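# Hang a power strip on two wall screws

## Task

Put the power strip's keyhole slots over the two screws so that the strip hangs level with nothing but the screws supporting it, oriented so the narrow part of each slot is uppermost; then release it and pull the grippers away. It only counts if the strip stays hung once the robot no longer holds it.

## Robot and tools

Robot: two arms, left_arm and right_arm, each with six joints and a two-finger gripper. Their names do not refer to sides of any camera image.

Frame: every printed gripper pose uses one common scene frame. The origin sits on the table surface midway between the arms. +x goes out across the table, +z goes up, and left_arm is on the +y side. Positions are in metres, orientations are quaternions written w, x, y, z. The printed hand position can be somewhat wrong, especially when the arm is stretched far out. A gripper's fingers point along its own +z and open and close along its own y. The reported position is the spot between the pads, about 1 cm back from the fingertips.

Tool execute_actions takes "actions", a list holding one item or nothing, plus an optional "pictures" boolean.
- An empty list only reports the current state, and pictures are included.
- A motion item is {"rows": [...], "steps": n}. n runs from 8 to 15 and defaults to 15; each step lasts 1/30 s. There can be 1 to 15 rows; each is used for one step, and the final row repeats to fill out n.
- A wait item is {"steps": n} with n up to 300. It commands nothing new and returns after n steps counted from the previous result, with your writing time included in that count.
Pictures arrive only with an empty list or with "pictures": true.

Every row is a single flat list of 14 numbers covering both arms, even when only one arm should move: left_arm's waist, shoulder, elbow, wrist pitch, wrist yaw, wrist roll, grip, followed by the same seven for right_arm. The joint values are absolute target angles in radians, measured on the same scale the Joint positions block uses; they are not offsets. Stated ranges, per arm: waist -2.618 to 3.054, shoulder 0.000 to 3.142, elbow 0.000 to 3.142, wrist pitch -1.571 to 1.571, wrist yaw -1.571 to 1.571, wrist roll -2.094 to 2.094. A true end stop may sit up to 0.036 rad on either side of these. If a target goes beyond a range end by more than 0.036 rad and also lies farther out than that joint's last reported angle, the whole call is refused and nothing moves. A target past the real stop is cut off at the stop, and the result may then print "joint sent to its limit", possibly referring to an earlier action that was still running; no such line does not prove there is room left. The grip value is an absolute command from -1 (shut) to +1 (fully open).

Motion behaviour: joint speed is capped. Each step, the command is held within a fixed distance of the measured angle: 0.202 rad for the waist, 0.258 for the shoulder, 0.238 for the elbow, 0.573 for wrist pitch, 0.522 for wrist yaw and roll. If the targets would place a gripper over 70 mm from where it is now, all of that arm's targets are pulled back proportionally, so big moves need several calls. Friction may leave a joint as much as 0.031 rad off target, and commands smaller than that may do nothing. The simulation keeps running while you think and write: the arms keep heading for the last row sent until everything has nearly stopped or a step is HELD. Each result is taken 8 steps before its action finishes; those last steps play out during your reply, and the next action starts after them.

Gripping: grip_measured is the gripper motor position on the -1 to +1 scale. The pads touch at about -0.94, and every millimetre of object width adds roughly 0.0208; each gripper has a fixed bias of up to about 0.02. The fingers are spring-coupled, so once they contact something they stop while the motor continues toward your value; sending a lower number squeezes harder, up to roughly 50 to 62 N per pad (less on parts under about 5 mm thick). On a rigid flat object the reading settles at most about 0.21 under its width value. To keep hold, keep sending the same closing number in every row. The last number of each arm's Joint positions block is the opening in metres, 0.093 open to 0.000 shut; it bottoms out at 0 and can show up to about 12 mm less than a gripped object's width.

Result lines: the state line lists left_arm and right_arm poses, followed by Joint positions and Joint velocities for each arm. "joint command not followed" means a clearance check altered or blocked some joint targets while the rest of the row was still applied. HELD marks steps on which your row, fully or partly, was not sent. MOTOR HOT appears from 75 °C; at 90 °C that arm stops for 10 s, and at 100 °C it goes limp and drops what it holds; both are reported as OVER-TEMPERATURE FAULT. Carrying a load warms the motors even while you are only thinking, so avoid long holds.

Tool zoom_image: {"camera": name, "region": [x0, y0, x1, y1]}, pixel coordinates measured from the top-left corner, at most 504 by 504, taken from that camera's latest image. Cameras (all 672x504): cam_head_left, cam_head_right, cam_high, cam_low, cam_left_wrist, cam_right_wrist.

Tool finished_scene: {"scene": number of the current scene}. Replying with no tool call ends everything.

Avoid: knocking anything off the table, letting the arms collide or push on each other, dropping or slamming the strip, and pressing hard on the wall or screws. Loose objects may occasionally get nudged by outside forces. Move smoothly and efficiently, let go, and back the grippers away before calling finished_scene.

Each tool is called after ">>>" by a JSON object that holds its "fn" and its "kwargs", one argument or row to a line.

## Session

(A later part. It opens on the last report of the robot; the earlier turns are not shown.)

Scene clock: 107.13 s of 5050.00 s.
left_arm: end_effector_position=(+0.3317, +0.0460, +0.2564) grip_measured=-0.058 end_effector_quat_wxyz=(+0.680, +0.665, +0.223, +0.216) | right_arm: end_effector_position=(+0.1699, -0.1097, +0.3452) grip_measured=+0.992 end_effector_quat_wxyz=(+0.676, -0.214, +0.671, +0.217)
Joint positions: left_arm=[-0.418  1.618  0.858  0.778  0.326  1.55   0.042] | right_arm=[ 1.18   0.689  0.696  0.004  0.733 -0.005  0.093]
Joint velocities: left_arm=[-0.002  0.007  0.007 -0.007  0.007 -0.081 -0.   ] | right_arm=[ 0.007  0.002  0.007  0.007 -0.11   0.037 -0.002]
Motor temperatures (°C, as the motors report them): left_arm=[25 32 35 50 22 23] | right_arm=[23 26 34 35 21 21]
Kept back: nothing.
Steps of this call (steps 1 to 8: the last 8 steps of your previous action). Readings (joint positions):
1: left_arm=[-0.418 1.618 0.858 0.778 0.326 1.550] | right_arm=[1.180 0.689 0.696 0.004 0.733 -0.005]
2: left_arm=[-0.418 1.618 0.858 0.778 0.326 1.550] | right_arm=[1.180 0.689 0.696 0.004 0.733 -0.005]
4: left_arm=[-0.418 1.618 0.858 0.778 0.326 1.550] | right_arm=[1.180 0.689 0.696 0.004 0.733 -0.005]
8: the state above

>>> {"fn": "execute_actions", "kwargs": {
  "actions": [
    {"rows": [[-0.414,1.594,0.912,0.918,0.331,1.544,-0.3,1.171,0.711,0.715,0.002,0.720,0,1],[-0.420,1.5955,0.9170,0.918,0.328,1.544,-0.3,1.171,0.711,0.715,0.002,0.720,0,1],[-0.420,1.6015,0.9232,0.918,0.328,1.544,-0.3,1.171,0.711,0.715,0.002,0.720,0,1],[-0.420,1.6045,0.9263,0.918,0.328,1.544,-0.3,1.171,0.711,0.715,0.002,0.720,0,1],[-0.420,1.6075,0.9295,0.918,0.328,1.544,-0.3,1.171,0.711,0.715,0.002,0.720,0,1],[-0.420,1.6105,0.9326,0.918,0.328,1.544,-0.3,1.171,0.711,0.715,0.002,0.720,0,1],[-0.420,1.6135,0.9358,0.918,0.328,1.544,-0.3,1.171,0.711,0.715,0.002,0.720,0,1],[-0.420,1.6165,0.9389,0.918,0.328,1.544,-0.3,1.171,0.711,0.715,0.002,0.720,0,1],[-0.420,1.6195,0.9421,0.918,0.328,1.544,-0.3,1.171,0.711,0.715,0.002,0.720,0,1],[-0.420,1.6225,0.9452,0.918,0.328,1.544,-0.3,1.171,0.711,0.715,0.002,0.720,0,1],[-0.420,1.6255,0.9484,0.918,0.328,1.544,-0.3,1.171,0.711,0.715,0.002,0.720,0,1],[-0.420,1.6285,0.9515,0.918,0.328,1.544,-0.3,1.171,0.711,0.715,0.002,0.720,0,1],[-0.420,1.6315,0.9547,0.918,0.328,1.544,-0.3,1.171,0.711,0.715,0.002,0.720,0,1],[-0.420,1.6345,0.9578,0.918,0.328,1.544,-0.3,1.171,0.711,0.715,0.002,0.720,0,1],[-0.420,1.6375,0.9610,0.918,0.328,1.544,-0.3,1.171,0.711,0.715,0.002,0.720,0,1]], "steps": 15}
  ]
}}

>>> {"fn": "execute_actions", "kwargs": {
  "actions": [
    {"rows": [[-0.422,1.6405,0.9641,0.918,0.328,1.544,-0.3,1.171,0.711,0.715,0.002,0.720,0,1],[-0.424,1.6435,0.9673,0.918,0.328,1.544,-0.3,1.171,0.711,0.715,0.002,0.720,0,1]], "steps": 15}
  ],
  "pictures": true
}}

>>> {"fn": "zoom_image", "kwargs": {
  "camera": "cam_right_wrist",
  "region": [270, 200, 370, 400]
}}

Scene clock: 108.50 s of 5050.00 s.
left_arm: end_effector_position=(+0.3335, +0.0447, +0.2556) grip_measured=-0.058 end_effector_quat_wxyz=(+0.679, +0.665, +0.223, +0.216) | right_arm: end_effector_position=(+0.1699, -0.1097, +0.3452) grip_measured=+0.992 end_effector_quat_wxyz=(+0.676, -0.214, +0.671, +0.217)
Joint positions: left_arm=[-0.418  1.627  0.866  0.778  0.326  1.55   0.042] | right_arm=[ 1.18   0.689  0.696  0.004  0.733 -0.005  0.093]
Joint velocities: left_arm=[ 0.007  0.129  0.12  -0.022  0.022  0.037 -0.   ] | right_arm=[-0.002  0.002  0.002 -0.022 -0.007  0.007  0.001]
Motor temperatures (°C, as the motors report them): left_arm=[25 32 35 50 22 23] | right_arm=[23 26 34 35 21 21]
Steps of this call (steps 1 to 15: the robot went on to your last target; steps 16 to 34: nothing new was sent; steps 35 to 41: the first 7 steps of this action). Readings (joint positions):
35: left_arm=[-0.418 1.618 0.858 0.778 0.326 1.550] | right_arm=[1.180 0.689 0.696 0.004 0.733 -0.005]
36: left_arm=[-0.418 1.618 0.858 0.778 0.326 1.550] | right_arm=[1.180 0.689 0.696 0.004 0.733 -0.005]
38: left_arm=[-0.418 1.618 0.858 0.778 0.326 1.550] | right_arm=[1.180 0.689 0.696 0.004 0.733 -0.005]
41: the state above

Scene clock: 109.00 s of 5050.00 s.
left_arm: end_effector_position=(+0.3376, +0.0419, +0.2543) grip_measured=-0.058 end_effector_quat_wxyz=(+0.679, +0.666, +0.224, +0.215) | right_arm: end_effector_position=(+0.1699, -0.1097, +0.3452) grip_measured=+0.992 end_effector_quat_wxyz=(+0.676, -0.214, +0.671, +0.217)
Joint positions: left_arm=[-0.418  1.646  0.884  0.777  0.326  1.549  0.042] | right_arm=[ 1.18   0.689  0.696  0.004  0.733 -0.005  0.093]
Joint velocities: left_arm=[-0.012 -0.002 -0.007 -0.007  0.037  0.022  0.001] | right_arm=[-0.002 -0.017  0.012  0.037 -0.007 -0.022  0.   ]
Motor temperatures (°C, as the motors report them): left_arm=[25 32 35 50 22 23] | right_arm=[23 26 34 35 21 21]
Steps of this call (steps 1 to 8: the last 8 steps of your previous action; steps 9 to 15: the first 7 steps of this action). Readings (joint positions):
9: left_arm=[-0.418 1.644 0.882 0.778 0.326 1.549] | right_arm=[1.180 0.689 0.696 0.004 0.733 -0.005]
10: left_arm=[-0.418 1.645 0.883 0.777 0.326 1.549] | right_arm=[1.180 0.689 0.696 0.004 0.733 -0.005]
12: left_arm=[-0.418 1.646 0.884 0.777 0.326 1.549] | right_arm=[1.180 0.689 0.696 0.004 0.733 -0.005]
15: the state above

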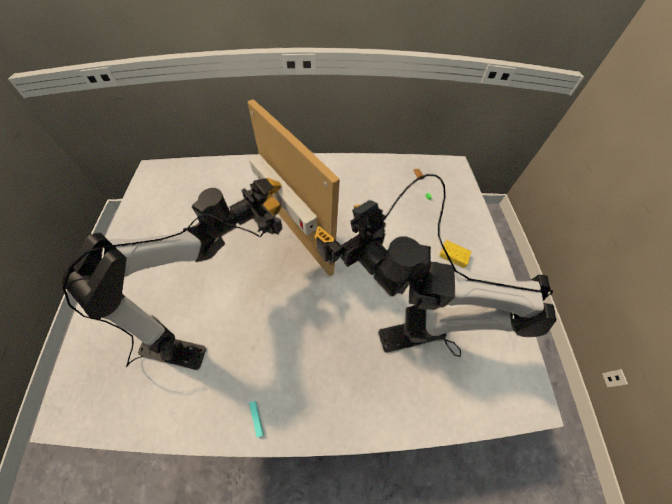

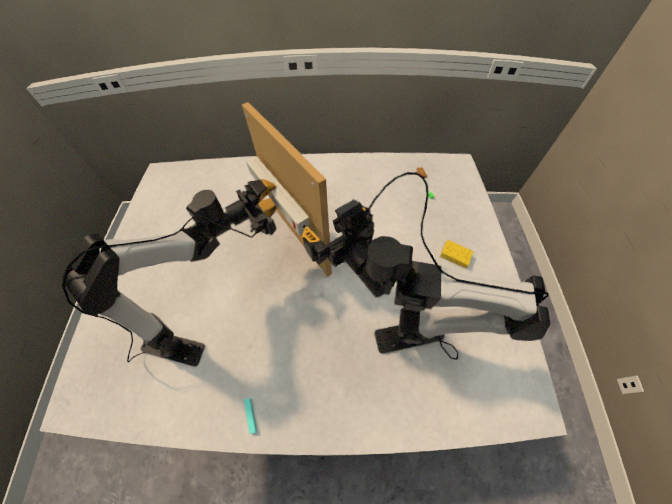

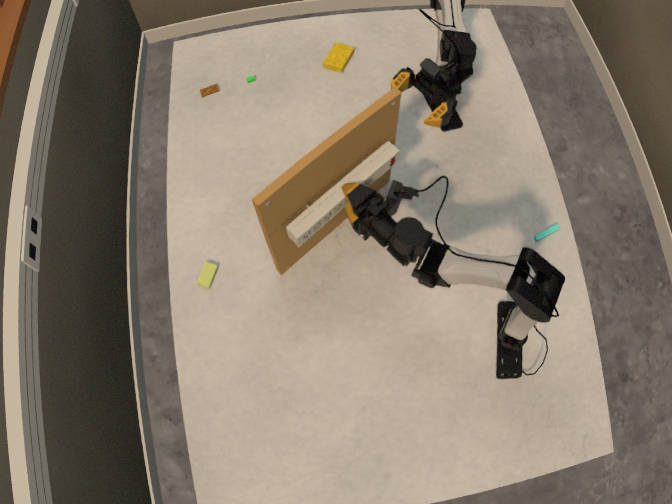

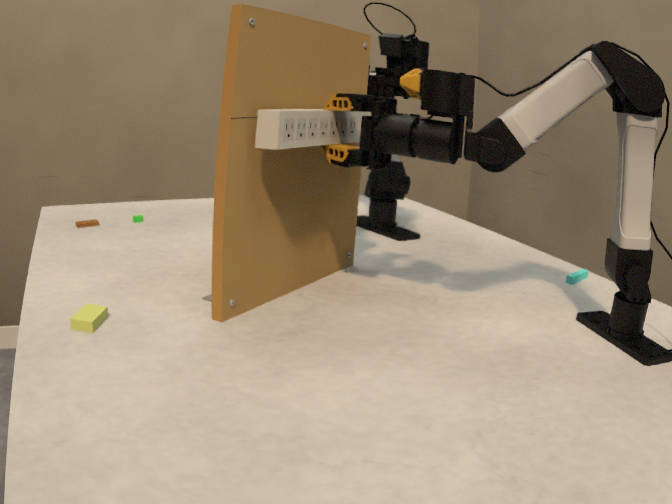

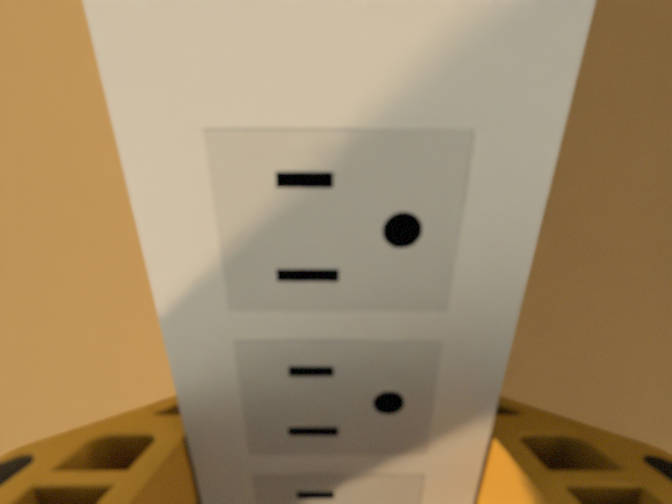

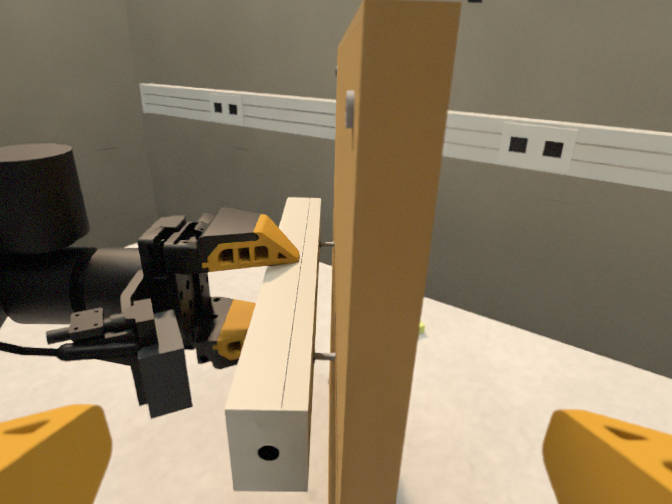

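Region (270, 200, 370, 400) of cam_right_wrist's 672x504 image, scaled by 2.520, with more detail than that image has.

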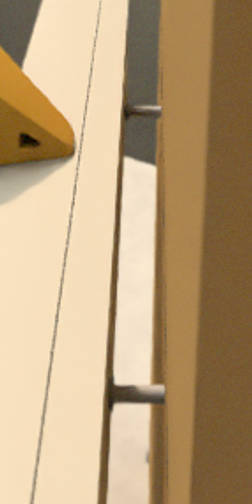

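>>> {"fn": "execute_actions", "kwargs": {
  "actions": [
    {"rows": [[-0.420,1.630,0.945,0.920,0.328,1.546,-0.3,1.171,0.711,0.715,0.002,0.720,0,1],[-0.420,1.618,0.925,0.925,0.328,1.548,-0.3,1.171,0.711,0.715,0.002,0.720,0,1],[-0.420,1.608,0.909,0.930,0.328,1.550,-0.3,1.171,0.711,0.715,0.002,0.720,0,1],[-0.420,1.608,0.909,0.935,0.328,1.550,-0.3,1.171,0.711,0.715,0.002,0.720,0,1],[-0.420,1.608,0.909,0.939,0.328,1.550,-0.3,1.171,0.711,0.715,0.002,0.720,0,1],[-0.420,1.608,0.909,0.942,0.328,1.550,-0.3,1.171,0.711,0.715,0.002,0.720,0,1],[-0.420,1.608,0.909,0.944,0.328,1.550,-0.3,1.171,0.711,0.715,0.002,0.720,0,1]], "steps": 10}
  ]
}}

>>> {"fn": "execute_actions", "kwargs": {
  "actions": [
    {"steps": 16}
  ],
  "pictures": true
}}

>>> {"fn": "zoom_image", "kwargs": {
  "camera": "cam_right_wrist",
  "region": [290, 325, 350, 385]
}}

>>> {"fn": "zoom_image", "kwargs": {
  "camera": "cam_right_wrist",
  "region": [300, 220, 350, 270]
}}

Scene clock: 110.23 s of 5050.00 s.
left_arm: end_effector_position=(+0.3376, +0.0419, +0.2543) grip_measured=-0.058 end_effector_quat_wxyz=(+0.679, +0.666, +0.224, +0.215) | right_arm: end_effector_position=(+0.1699, -0.1097, +0.3452) grip_measured=+0.992 end_effector_quat_wxyz=(+0.676, -0.214, +0.671, +0.217)
Joint positions: left_arm=[-0.418  1.646  0.884  0.777  0.326  1.549  0.042] | right_arm=[ 1.18   0.689  0.696  0.004  0.733 -0.005  0.093]
Joint velocities: left_arm=[ 0.002 -0.007 -0.002 -0.007  0.022  0.037  0.   ] | right_arm=[ 0.017  0.002 -0.017 -0.037 -0.007  0.007 -0.   ]
Motor temperatures (°C, as the motors report them): left_arm=[25 32 36 50 22 23] | right_arm=[23 26 34 35 21 21]
Steps of this call (steps 1 to 8: the last 8 steps of your previous action; steps 9 to 15: the robot went on to your last target; steps 16 to 35: nothing new was sent; steps 36 to 37: the first 2 steps of this action). Readings (joint positions):
36: left_arm=[-0.418 1.646 0.884 0.777 0.326 1.549] | right_arm=[1.180 0.689 0.696 0.004 0.733 -0.005]
37: the state above

Scene clock: 110.77 s of 5050.00 s.
left_arm: end_effector_position=(+0.3373, +0.0421, +0.2544) grip_measured=-0.058 end_effector_quat_wxyz=(+0.679, +0.665, +0.224, +0.216) | right_arm: end_effector_position=(+0.1699, -0.1097, +0.3452) grip_measured=+0.992 end_effector_quat_wxyz=(+0.676, -0.214, +0.671, +0.217)
Joint positions: left_arm=[-0.418  1.646  0.881  0.782  0.326  1.548  0.042] | right_arm=[ 1.18   0.689  0.696  0.004  0.733 -0.005  0.093]
Joint velocities: left_arm=[ 0.002 -0.007 -0.007 -0.066 -0.051 -0.007  0.001] | right_arm=[-0.017  0.002  0.002 -0.051  0.007 -0.022 -0.001]
Motor temperatures (°C, as the motors report them): left_arm=[25 32 36 50 22 23] | right_arm=[23 26 34 35 21 21]
Kept back: nothing.
Steps of this call (steps 1 to 8: the last 8 steps of your previous action; steps 9 to 15: the robot went on to your last target; step 16: nothing new was sent). Readings (joint positions):
1: left_arm=[-0.418 1.646 0.883 0.778 0.326 1.549] | right_arm=[1.180 0.689 0.696 0.004 0.733 -0.005]
2: left_arm=[-0.418 1.646 0.882 0.780 0.326 1.549] | right_arm=[1.180 0.689 0.696 0.004 0.733 -0.005]
4: left_arm=[-0.418 1.646 0.882 0.781 0.326 1.548] | right_arm=[1.180 0.689 0.696 0.004 0.733 -0.005]
8: left_arm=[-0.418 1.646 0.881 0.782 0.326 1.548] | right_arm=[1.180 0.689 0.696 0.004 0.733 -0.005]
16: the state above
All arms were judged still, so your last target was given up. Only a new action makes them travel on or press farther. Fingers that are still opening or closing keep moving.

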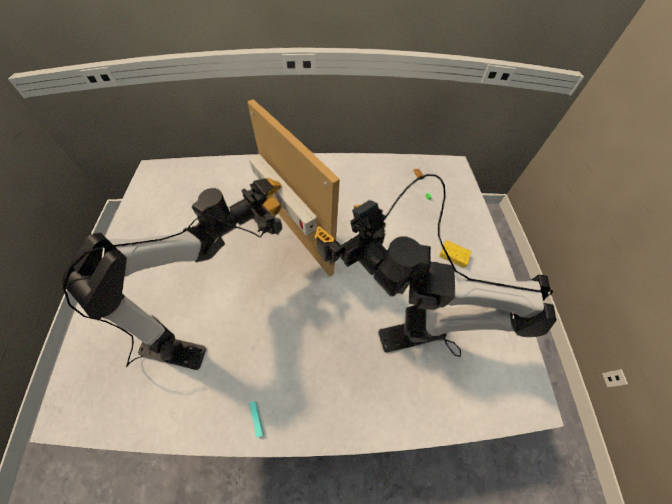

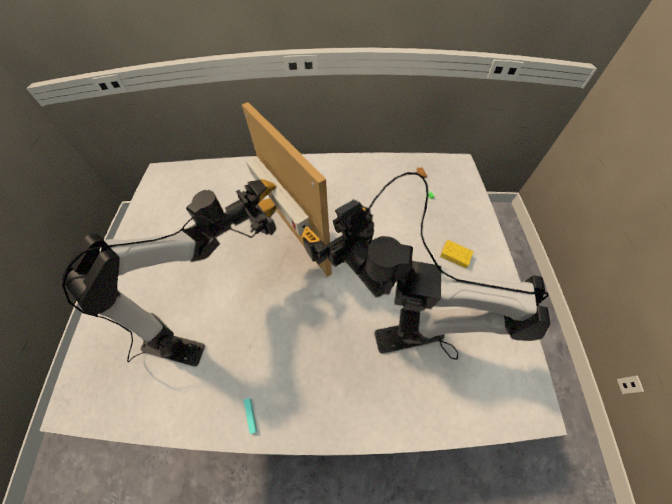

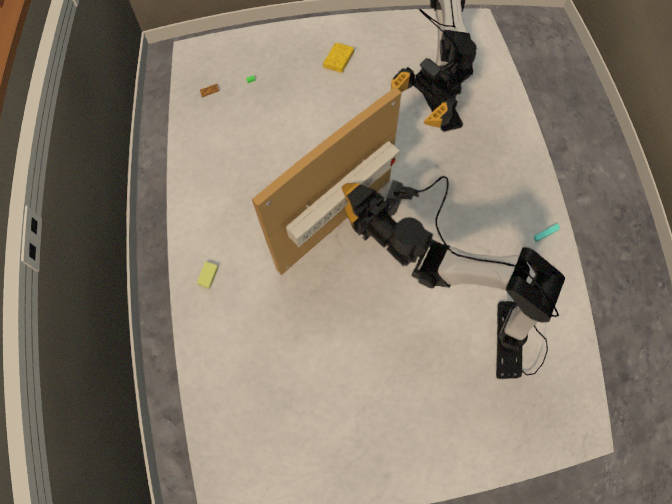

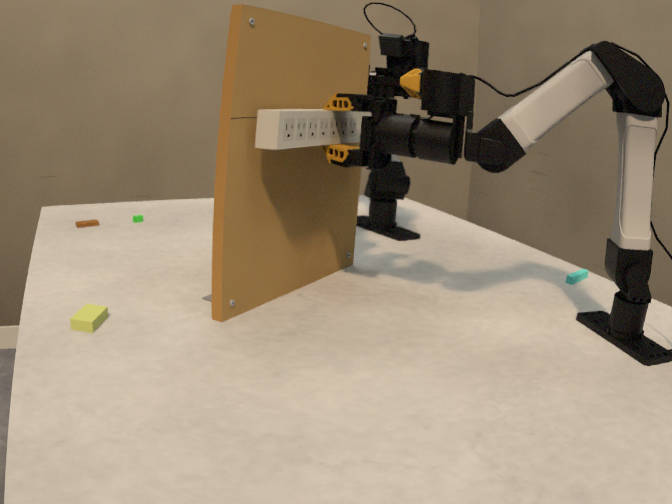

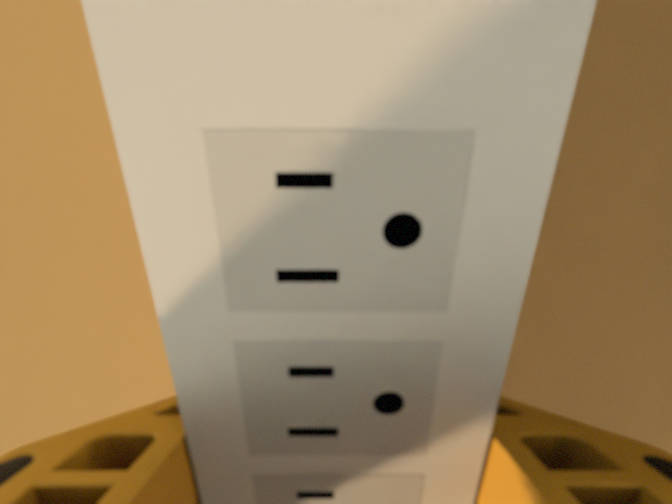

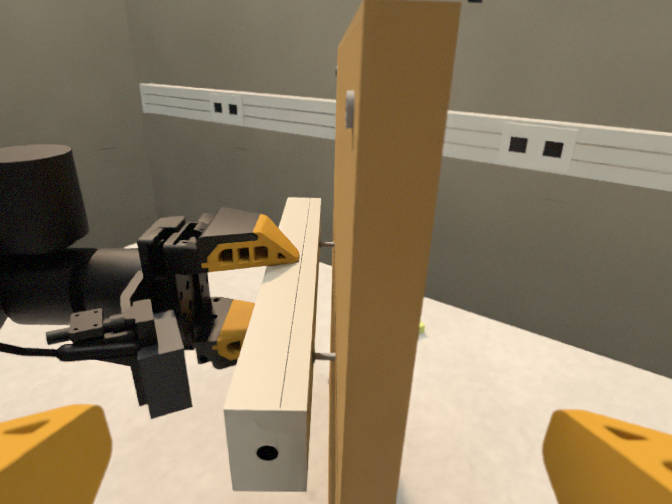

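Region (290, 325, 350, 385) of cam_right_wrist's 672x504 image, scaled by 8.400, with more detail than that image has.

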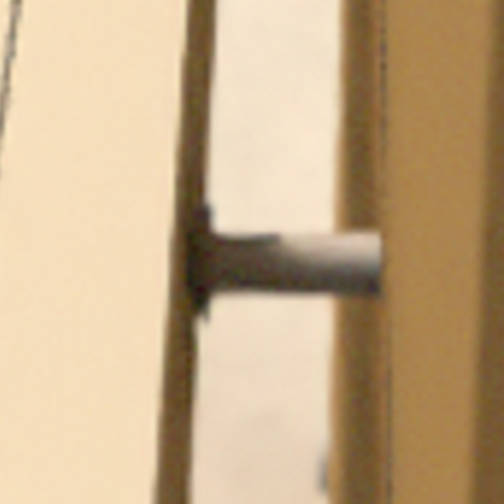

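Region (300, 220, 350, 270) of cam_right_wrist's 672x504 image, scaled by 10.080, with more detail than that image has.

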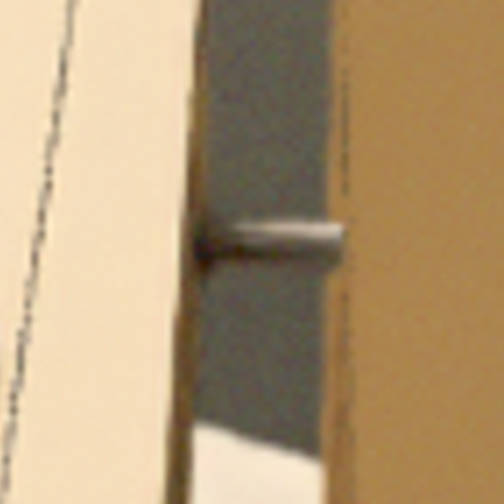

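>>> {"fn": "execute_actions", "kwargs": {
  "actions": [
    {"rows": [[-0.420,1.590,0.902,0.915,0.328,1.550,-0.3,1.171,0.711,0.715,0.002,0.720,0,1],[-0.420,1.579,0.895,0.900,0.328,1.550,-0.3,1.171,0.711,0.715,0.002,0.720,0,1],[-0.420,1.578,0.892,0.897,0.328,1.550,-0.3,1.171,0.711,0.715,0.002,0.720,0,1],[-0.420,1.578,0.890,0.897,0.328,1.550,-0.3,1.171,0.711,0.715,0.002,0.720,0,1],[-0.420,1.579,0.8895,0.900,0.328,1.550,-0.3,1.171,0.711,0.715,0.002,0.720,0,1],[-0.420,1.579,0.8895,0.905,0.328,1.550,-0.3,1.171,0.711,0.715,0.002,0.720,0,1],[-0.420,1.579,0.8895,0.908,0.328,1.550,-0.3,1.171,0.711,0.715,0.002,0.720,0,1],[-0.420,1.579,0.8895,0.908,0.328,1.550,-0.3,1.171,0.711,0.715,0.002,0.720,0,1]], "steps": 8}
  ]
}}

>>> {"fn": "execute_actions", "kwargs": {
  "actions": [
    {"rows": [[-0.420,1.595,0.893,0.915,0.328,1.550,-0.3,1.171,0.711,0.715,0.002,0.720,0,1],[-0.420,1.603,0.895,0.920,0.328,1.550,-0.3,1.171,0.711,0.715,0.002,0.720,0,1]], "steps": 12}
  ]
}}

Scene clock: 112.27 s of 5050.00 s.
left_arm: end_effector_position=(+0.3373, +0.0421, +0.2544) grip_measured=-0.058 end_effector_quat_wxyz=(+0.679, +0.665, +0.224, +0.216) | right_arm: end_effector_position=(+0.1699, -0.1097, +0.3452) grip_measured=+0.992 end_effector_quat_wxyz=(+0.676, -0.214, +0.671, +0.217)
Joint positions: left_arm=[-0.418  1.646  0.881  0.782  0.326  1.548  0.042] | right_arm=[ 1.18   0.689  0.696  0.004  0.733 -0.005  0.093]
Joint velocities: left_arm=[-0.022 -0.007 -0.002 -0.007 -0.007 -0.007  0.001] | right_arm=[ 0.012  0.007  0.012 -0.051 -0.007 -0.051 -0.   ]
Motor temperatures (°C, as the motors report them): left_arm=[25 32 36 51 22 23] | right_arm=[23 26 35 35 21 21]
Kept back: the last 8 steps of this action.
Steps of this call (steps 1 to 45: nothing new was sent). Readings (joint positions):
1: left_arm=[-0.418 1.646 0.881 0.782 0.326 1.548] | right_arm=[1.180 0.689 0.696 0.004 0.733 -0.005]
2: left_arm=[-0.418 1.646 0.881 0.782 0.326 1.548] | right_arm=[1.180 0.689 0.696 0.004 0.733 -0.005]
4: left_arm=[-0.418 1.646 0.881 0.782 0.326 1.548] | right_arm=[1.180 0.689 0.696 0.004 0.733 -0.005]
8: left_arm=[-0.418 1.646 0.881 0.782 0.326 1.548] | right_arm=[1.180 0.689 0.696 0.004 0.733 -0.005]
45: the state above

Scene clock: 112.67 s of 5050.00 s.
left_arm: end_effector_position=(+0.3351, +0.0437, +0.2540) grip_measured=-0.058 end_effector_quat_wxyz=(+0.677, +0.667, +0.225, +0.214) | right_arm: end_effector_position=(+0.1699, -0.1097, +0.3452) grip_measured=+0.992 end_effector_quat_wxyz=(+0.676, -0.214, +0.671, +0.217)
Joint positions: left_arm=[-0.418  1.633  0.874  0.768  0.325  1.548  0.042] | right_arm=[ 1.18   0.689  0.696  0.004  0.733 -0.005  0.093]
Joint velocities: left_arm=[ 0.017  0.002  0.002 -0.051 -0.007  0.007 -0.002] | right_arm=[ 0.002  0.012  0.002 -0.022 -0.022 -0.066  0.001]
Motor temperatures (°C, as the motors report them): left_arm=[25 32 36 51 22 23] | right_arm=[23 26 35 35 21 21]
Steps of this call (steps 1 to 8: the last 8 steps of your previous action; steps 9 to 12: the first 4 steps of this action). Readings (joint positions):
9: left_arm=[-0.418 1.633 0.874 0.768 0.325 1.548] | right_arm=[1.180 0.689 0.696 0.004 0.733 -0.005]
10: left_arm=[-0.418 1.633 0.874 0.768 0.325 1.548] | right_arm=[1.180 0.689 0.696 0.004 0.733 -0.005]
12: the state above

>>> {"fn": "execute_actions", "kwargs": {
  "actions": [
    {"rows": [[-0.420,1.603,0.895,0.927,0.328,1.553,-0.3,1.171,0.711,0.715,0.002,0.720,0,1],[-0.420,1.603,0.895,0.932,0.328,1.555,-0.3,1.171,0.711,0.715,0.002,0.720,0,1],[-0.420,1.603,0.895,0.936,0.328,1.557,-0.3,1.171,0.711,0.715,0.002,0.720,0,1],[-0.420,1.603,0.895,0.938,0.328,1.557,-0.3,1.171,0.711,0.715,0.002,0.720,0,1]], "steps": 8}
  ]
}}

>>> {"fn": "execute_actions", "kwargs": {
  "actions": [
    {"steps": 17}
  ],
  "pictures": true
}}

>>> {"fn": "zoom_image", "kwargs": {
  "camera": "cam_right_wrist",
  "region": [285, 325, 345, 385]
}}

>>> {"fn": "zoom_image", "kwargs": {
  "camera": "cam_right_wrist",
  "region": [295, 190, 355, 270]
}}

>>> {"fn": "zoom_image", "kwargs": {
  "camera": "cam_low",
  "region": [220, 80, 380, 170]
}}

Scene clock: 113.23 s of 5050.00 s.
left_arm: end_effector_position=(+0.3351, +0.0437, +0.2540) grip_measured=-0.058 end_effector_quat_wxyz=(+0.677, +0.667, +0.225, +0.214) | right_arm: end_effector_position=(+0.1699, -0.1097, +0.3452) grip_measured=+0.992 end_effector_quat_wxyz=(+0.676, -0.214, +0.671, +0.217)
Joint positions: left_arm=[-0.418  1.633  0.874  0.768  0.325  1.548  0.042] | right_arm=[ 1.18   0.689  0.696  0.004  0.733 -0.005  0.093]
Joint velocities: left_arm=[-0.002  0.012 -0.012 -0.051 -0.051 -0.037 -0.002] | right_arm=[ 0.002 -0.017  0.012  0.095  0.022 -0.022  0.001]
Motor temperatures (°C, as the motors report them): left_arm=[25 32 36 51 22 23] | right_arm=[23 26 35 35 21 21]
Kept back: the last 8 steps of this action.
Steps of this call (steps 1 to 8: the last 8 steps of your previous action; steps 9 to 15: the robot went on to your last target; steps 16 to 17: nothing new was sent). Readings (joint positions):
1: left_arm=[-0.418 1.633 0.874 0.768 0.325 1.548] | right_arm=[1.180 0.689 0.696 0.004 0.733 -0.005]
2: left_arm=[-0.418 1.633 0.874 0.768 0.325 1.548] | right_arm=[1.180 0.689 0.696 0.004 0.733 -0.005]
4: left_arm=[-0.418 1.633 0.874 0.768 0.325 1.548] | right_arm=[1.180 0.689 0.696 0.004 0.733 -0.005]
8: left_arm=[-0.418 1.633 0.874 0.768 0.325 1.548] | right_arm=[1.180 0.689 0.696 0.004 0.733 -0.005]
17: the state above

Scene clock: 113.80 s of 5050.00 s.
left_arm: end_effector_position=(+0.3351, +0.0438, +0.2567) grip_measured=-0.058 end_effector_quat_wxyz=(+0.680, +0.664, +0.222, +0.217) | right_arm: end_effector_position=(+0.1699, -0.1097, +0.3452) grip_measured=+0.992 end_effector_quat_wxyz=(+0.676, -0.214, +0.671, +0.217)
Joint positions: left_arm=[-0.418  1.633  0.874  0.779  0.325  1.551  0.042] | right_arm=[ 1.18   0.689  0.696  0.004  0.733 -0.005  0.093]
Joint velocities: left_arm=[ 0.012  0.002 -0.002 -0.066 -0.022  0.022  0.001] | right_arm=[-0.002  0.002  0.017 -0.037  0.007 -0.095 -0.002]
Motor temperatures (°C, as the motors report them): left_arm=[25 32 36 51 22 23] | right_arm=[23 26 35 35 21 21]
Kept back: nothing.
Steps of this call (steps 1 to 8: the last 8 steps of your previous action; steps 9 to 17: the robot went on to your last target). Readings (joint positions):
1: left_arm=[-0.418 1.633 0.874 0.768 0.325 1.548] | right_arm=[1.180 0.689 0.696 0.004 0.733 -0.005]
2: left_arm=[-0.418 1.633 0.874 0.768 0.325 1.548] | right_arm=[1.180 0.689 0.696 0.004 0.733 -0.005]
4: left_arm=[-0.418 1.633 0.874 0.771 0.325 1.550] | right_arm=[1.180 0.689 0.696 0.004 0.733 -0.005]
8: left_arm=[-0.418 1.633 0.874 0.776 0.325 1.551] | right_arm=[1.180 0.689 0.696 0.004 0.733 -0.005]
17: the state above

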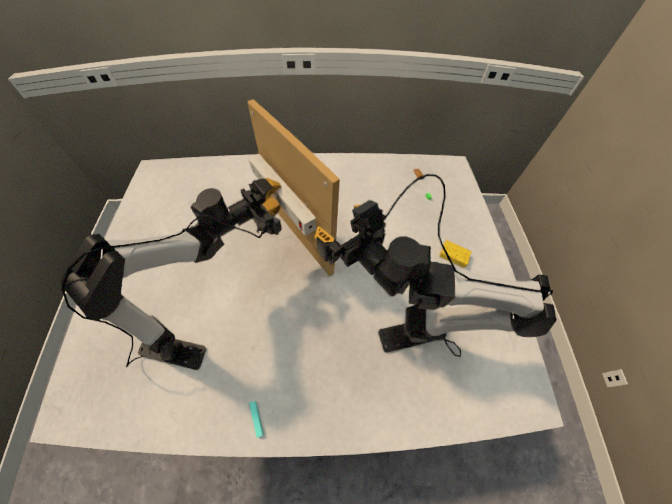

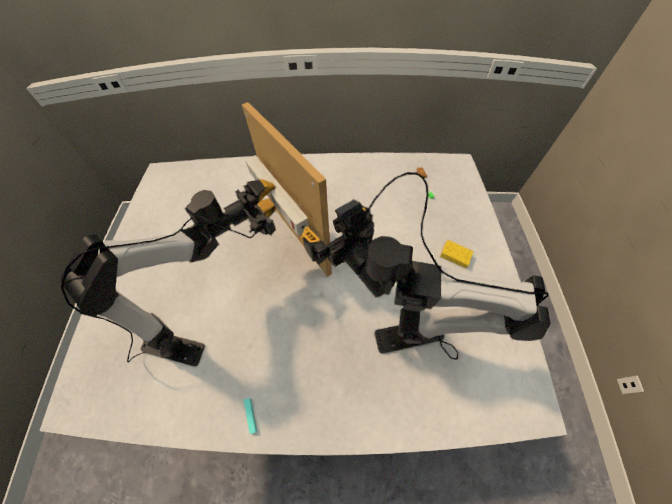

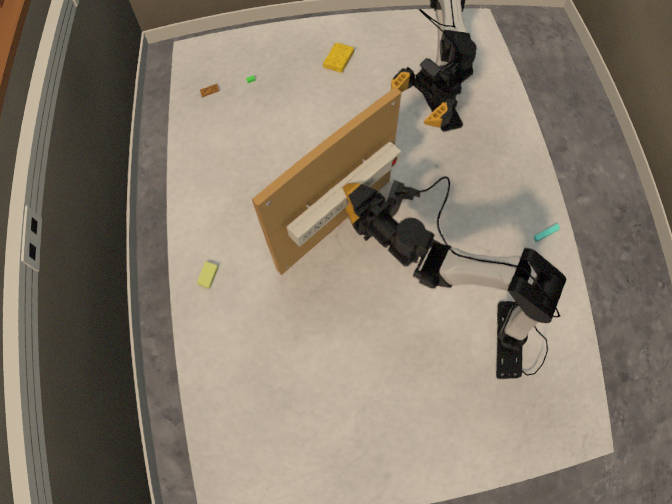

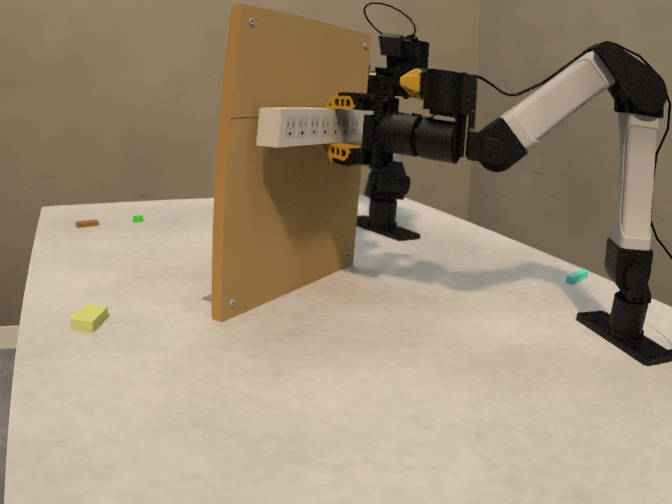

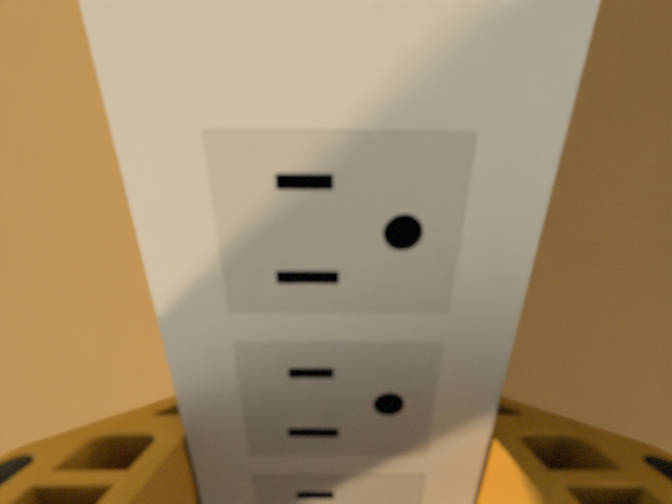

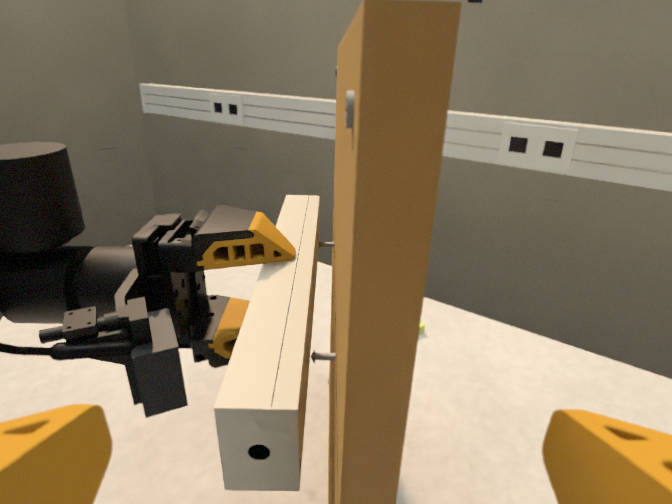

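Region (285, 325, 345, 385) of cam_right_wrist's 672x504 image, scaled by 8.400, with more detail than that image has.

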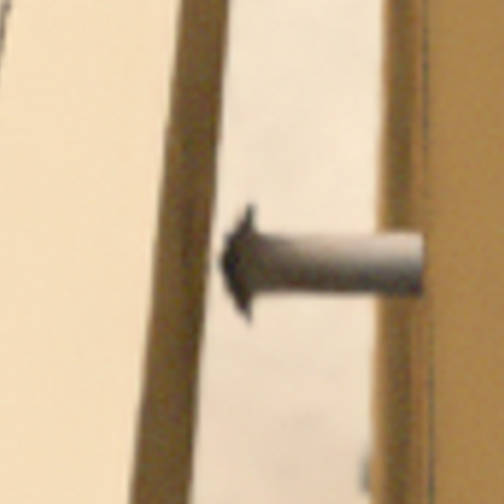

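Region (295, 190, 355, 270) of cam_right_wrist's 672x504 image, scaled by 6.300, with more detail than that image has; it fills the left 378 columns of this view, and the rest is white.

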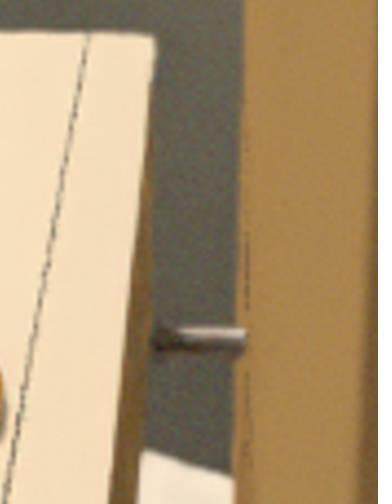

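Region (220, 80, 380, 170) of cam_low's 672x504 image, scaled by 3.150, with more detail than that image has; it fills the top 284 rows of this view, and the rest is white.

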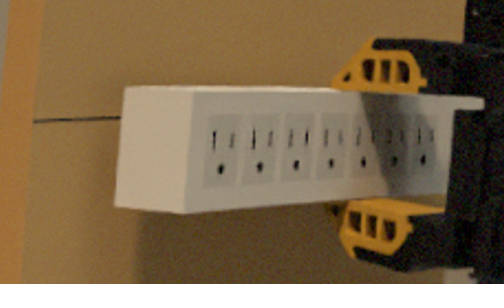

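>>> {"fn": "execute_actions", "kwargs": {
  "actions": [
    {"rows": [[-0.423,1.605,0.908,0.928,0.326,1.552,-0.3,1.171,0.711,0.715,0.002,0.720,0,1],[-0.426,1.608,0.921,0.920,0.326,1.551,-0.3,1.171,0.711,0.715,0.002,0.720,0,1],[-0.426,1.6105,0.9330,0.916,0.326,1.551,-0.3,1.171,0.711,0.715,0.002,0.720,0,1],[-0.426,1.6165,0.9392,0.916,0.326,1.551,-0.3,1.171,0.711,0.715,0.002,0.720,0,1],[-0.426,1.6195,0.9424,0.916,0.326,1.551,-0.3,1.171,0.711,0.715,0.002,0.720,0,1],[-0.426,1.6225,0.9456,0.916,0.326,1.551,-0.3,1.171,0.711,0.715,0.002,0.720,0,1],[-0.426,1.6255,0.9488,0.916,0.326,1.551,-0.3,1.171,0.711,0.715,0.002,0.720,0,1],[-0.426,1.6285,0.9520,0.916,0.326,1.551,-0.3,1.171,0.711,0.715,0.002,0.720,0,1],[-0.427,1.6315,0.9552,0.916,0.326,1.551,-0.3,1.171,0.711,0.715,0.002,0.720,0,1],[-0.428,1.6345,0.9584,0.916,0.326,1.551,-0.3,1.171,0.711,0.715,0.002,0.720,0,1],[-0.429,1.6375,0.9616,0.916,0.326,1.551,-0.3,1.171,0.711,0.715,0.002,0.720,0,1],[-0.430,1.6405,0.9648,0.916,0.326,1.551,-0.3,1.171,0.711,0.715,0.002,0.720,0,1],[-0.430,1.6435,0.9680,0.916,0.326,1.551,-0.3,1.171,0.711,0.715,0.002,0.720,0,1]], "steps": 13}
  ]
}}

>>> {"fn": "execute_actions", "kwargs": {
  "actions": [
    {"steps": 14}
  ],
  "pictures": true
}}

>>> {"fn": "zoom_image", "kwargs": {
  "camera": "cam_right_wrist",
  "region": [285, 325, 345, 385]
}}

>>> {"fn": "zoom_image", "kwargs": {
  "camera": "cam_right_wrist",
  "region": [295, 190, 355, 270]
}}

Scene clock: 115.17 s of 5050.00 s.
left_arm: end_effector_position=(+0.3352, +0.0437, +0.2560) grip_measured=-0.058 end_effector_quat_wxyz=(+0.679, +0.665, +0.222, +0.217) | right_arm: end_effector_position=(+0.1699, -0.1097, +0.3452) grip_measured=+0.992 end_effector_quat_wxyz=(+0.676, -0.214, +0.671, +0.217)
Joint positions: left_arm=[-0.418  1.634  0.874  0.778  0.325  1.551  0.042] | right_arm=[ 1.18   0.689  0.696  0.004  0.733 -0.005  0.093]
Joint velocities: left_arm=[ 0.007  0.046 -0.007 -0.007 -0.066  0.007  0.001] | right_arm=[-0.012 -0.002  0.012 -0.051 -0.125 -0.022 -0.001]
Motor temperatures (°C, as the motors report them): left_arm=[25 32 36 52 22 23] | right_arm=[23 26 35 35 21 21]
Steps of this call (steps 1 to 15: the robot went on to your last target; steps 16 to 36: nothing new was sent; steps 37 to 41: the first 5 steps of this action). Readings (joint positions):
37: left_arm=[-0.418 1.633 0.874 0.779 0.325 1.551] | right_arm=[1.180 0.689 0.696 0.004 0.733 -0.005]
38: left_arm=[-0.418 1.633 0.874 0.779 0.325 1.551] | right_arm=[1.180 0.689 0.696 0.004 0.733 -0.005]
40: left_arm=[-0.418 1.633 0.874 0.779 0.325 1.551] | right_arm=[1.180 0.689 0.696 0.004 0.733 -0.005]
41: the state above

Scene clock: 115.63 s of 5050.00 s.
left_arm: end_effector_position=(+0.3378, +0.0418, +0.2549) grip_measured=-0.058 end_effector_quat_wxyz=(+0.679, +0.665, +0.223, +0.217) | right_arm: end_effector_position=(+0.1699, -0.1097, +0.3452) grip_measured=+0.992 end_effector_quat_wxyz=(+0.676, -0.214, +0.671, +0.217)
Joint positions: left_arm=[-0.418  1.647  0.885  0.777  0.325  1.552  0.042] | right_arm=[ 1.18   0.689  0.696  0.004  0.733 -0.005  0.093]
Joint velocities: left_arm=[-0.012 -0.017  0.002 -0.022 -0.007  0.007 -0.001] | right_arm=[-0.007 -0.007  0.002 -0.051 -0.11   0.037  0.001]
Motor temperatures (°C, as the motors report them): left_arm=[25 32 36 52 22 23] | right_arm=[23 26 35 35 21 21]
Kept back: nothing.
Steps of this call (steps 1 to 8: the last 8 steps of your previous action; steps 9 to 14: the robot went on to your last target). Readings (joint positions):
1: left_arm=[-0.418 1.635 0.876 0.778 0.325 1.551] | right_arm=[1.180 0.689 0.696 0.004 0.733 -0.005]
2: left_arm=[-0.418 1.639 0.879 0.778 0.325 1.551] | right_arm=[1.180 0.689 0.696 0.004 0.733 -0.005]
4: left_arm=[-0.418 1.647 0.885 0.777 0.325 1.551] | right_arm=[1.180 0.689 0.696 0.004 0.733 -0.005]
8: left_arm=[-0.418 1.647 0.885 0.777 0.325 1.552] | right_arm=[1.180 0.689 0.696 0.004 0.733 -0.005]
14: the state above

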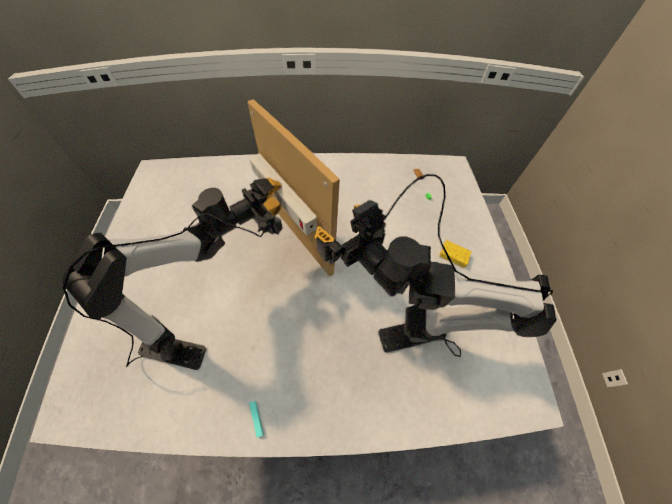

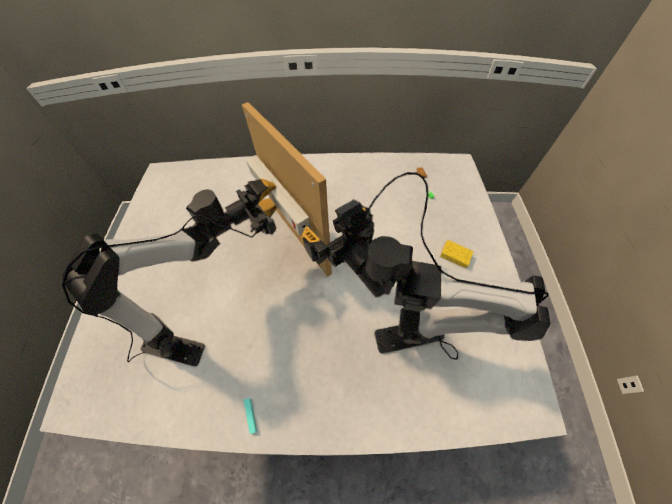

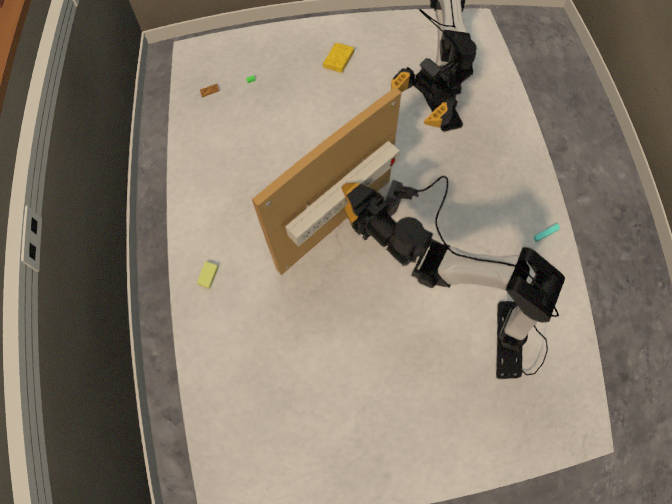

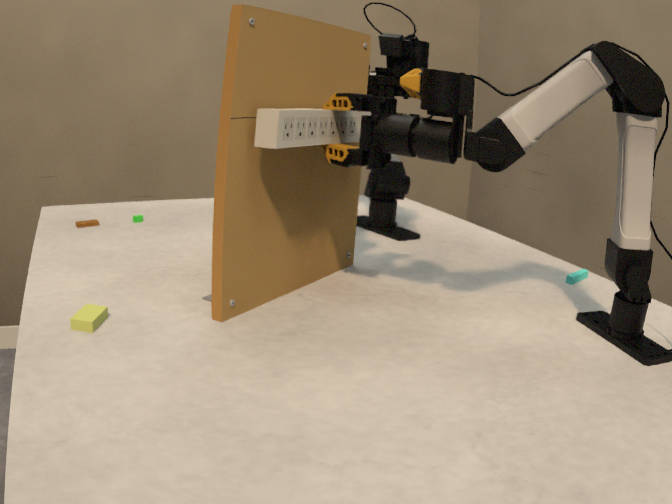

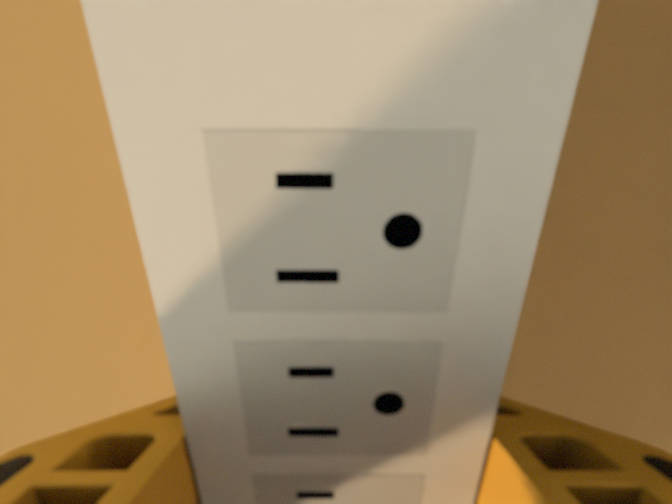

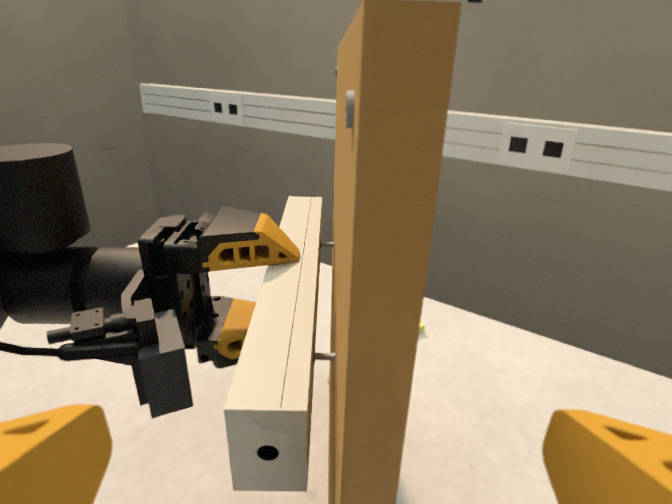

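Region (285, 325, 345, 385) of cam_right_wrist's 672x504 image, scaled by 8.400, with more detail than that image has.

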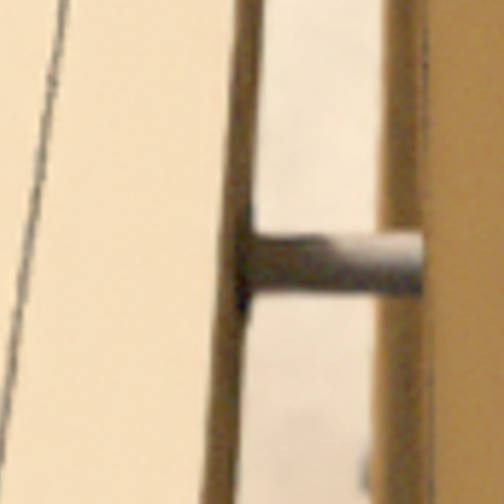

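Region (295, 190, 355, 270) of cam_right_wrist's 672x504 image, scaled by 6.300, with more detail than that image has; it fills the left 378 columns of this view, and the rest is white.

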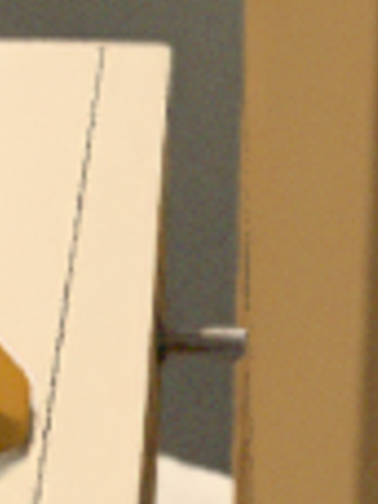

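>>> {"fn": "execute_actions", "kwargs": {
  "actions": [
    {"rows": [[-0.428,1.620,0.935,0.916,0.326,1.551,-0.3,1.171,0.711,0.715,0.002,0.720,0,1],[-0.428,1.597,0.912,0.908,0.326,1.551,-0.3,1.171,0.711,0.715,0.002,0.720,0,1],[-0.428,1.580,0.899,0.895,0.326,1.551,-0.3,1.171,0.711,0.715,0.002,0.720,0,1],[-0.428,1.579,0.896,0.892,0.326,1.551,-0.3,1.171,0.711,0.715,0.002,0.720,0,1],[-0.428,1.579,0.894,0.892,0.326,1.551,-0.3,1.171,0.711,0.715,0.002,0.720,0,1],[-0.428,1.580,0.8935,0.895,0.326,1.551,-0.3,1.171,0.711,0.715,0.002,0.720,0,1],[-0.428,1.580,0.8935,0.900,0.326,1.551,-0.3,1.171,0.711,0.715,0.002,0.720,0,1],[-0.428,1.580,0.8935,0.903,0.326,1.551,-0.3,1.171,0.711,0.715,0.002,0.720,0,1],[-0.428,1.580,0.8935,0.903,0.326,1.551,-0.3,1.171,0.711,0.715,0.002,0.720,0,1],[-0.428,1.596,0.897,0.912,0.326,1.551,-0.3,1.171,0.711,0.715,0.002,0.720,0,1],[-0.428,1.604,0.899,0.920,0.326,1.551,-0.3,1.171,0.711,0.715,0.002,0.720,0,1],[-0.438,1.604,0.899,0.927,0.326,1.551,-0.3,1.171,0.711,0.715,0.002,0.720,0,1],[-0.438,1.604,0.899,0.932,0.326,1.551,-0.3,1.171,0.711,0.715,0.002,0.720,0,1],[-0.432,1.604,0.899,0.935,0.326,1.551,-0.3,1.171,0.711,0.715,0.002,0.720,0,1],[-0.432,1.604,0.899,0.936,0.326,1.551,-0.3,1.171,0.711,0.715,0.002,0.720,0,1]], "steps": 15}
  ]
}}

>>> {"fn": "execute_actions", "kwargs": {
  "actions": [
    {"steps": 20}
  ]
}}

Scene clock: 119.63 s of 5050.00 s.
left_arm: end_effector_position=(+0.3358, +0.0432, +0.2550) grip_measured=-0.058 end_effector_quat_wxyz=(+0.677, +0.667, +0.224, +0.215) | right_arm: end_effector_position=(+0.1699, -0.1097, +0.3452) grip_measured=+0.992 end_effector_quat_wxyz=(+0.676, -0.214, +0.671, +0.217)
Joint positions: left_arm=[-0.418  1.634  0.879  0.765  0.325  1.552  0.042] | right_arm=[ 1.18   0.689  0.696  0.004  0.733 -0.005  0.093]
Joint velocities: left_arm=[ 0.007 -0.022 -0.032 -0.007 -0.066  0.022  0.   ] | right_arm=[ 0.002 -0.017  0.017  0.022 -0.051 -0.022  0.001]
Motor temperatures (°C, as the motors report them): left_arm=[25 32 37 52 22 23] | right_arm=[23 26 35 35 21 21]
Steps of this call (steps 1 to 30: the robot went on to your last target; steps 31 to 90: nothing new was sent; then 0.77 s passed at rest; steps 91 to 97: the first 7 steps of this action). Readings (joint positions):
91: left_arm=[-0.418 1.647 0.885 0.777 0.325 1.552] | right_arm=[1.180 0.689 0.696 0.004 0.733 -0.005]
92: left_arm=[-0.418 1.647 0.885 0.777 0.325 1.552] | right_arm=[1.180 0.689 0.696 0.004 0.733 -0.005]
94: left_arm=[-0.418 1.641 0.883 0.771 0.325 1.552] | right_arm=[1.180 0.689 0.696 0.004 0.733 -0.005]
97: the state above

Scene clock: 120.30 s of 5050.00 s.
left_arm: end_effector_position=(+0.3341, +0.0417, +0.2576) grip_measured=-0.058 end_effector_quat_wxyz=(+0.681, +0.664, +0.220, +0.216) | right_arm: end_effector_position=(+0.1699, -0.1097, +0.3452) grip_measured=+0.992 end_effector_quat_wxyz=(+0.676, -0.214, +0.671, +0.217)
Joint positions: left_arm=[-0.422  1.634  0.878  0.777  0.325  1.552  0.042] | right_arm=[ 1.18   0.689  0.696  0.004  0.733 -0.005  0.093]
Joint velocities: left_arm=[-0.002 -0.007  0.007  0.007  0.007 -0.066 -0.001] | right_arm=[ 0.002  0.002 -0.002  0.051  0.007  0.037 -0.   ]
Motor temperatures (°C, as the motors report them): left_arm=[25 32 37 52 22 23] | right_arm=[23 26 35 36 21 21]
Kept back: nothing.
Steps of this call (steps 1 to 8: the last 8 steps of your previous action; steps 9 to 20: the robot went on to your last target). Readings (joint positions):
1: left_arm=[-0.418 1.634 0.879 0.765 0.325 1.552] | right_arm=[1.180 0.689 0.696 0.004 0.733 -0.005]
2: left_arm=[-0.418 1.634 0.878 0.765 0.325 1.552] | right_arm=[1.180 0.689 0.696 0.004 0.733 -0.005]
4: left_arm=[-0.418 1.634 0.878 0.764 0.325 1.552] | right_arm=[1.180 0.689 0.696 0.004 0.733 -0.005]
8: left_arm=[-0.422 1.634 0.878 0.769 0.325 1.552] | right_arm=[1.180 0.689 0.696 0.004 0.733 -0.005]
20: the state above


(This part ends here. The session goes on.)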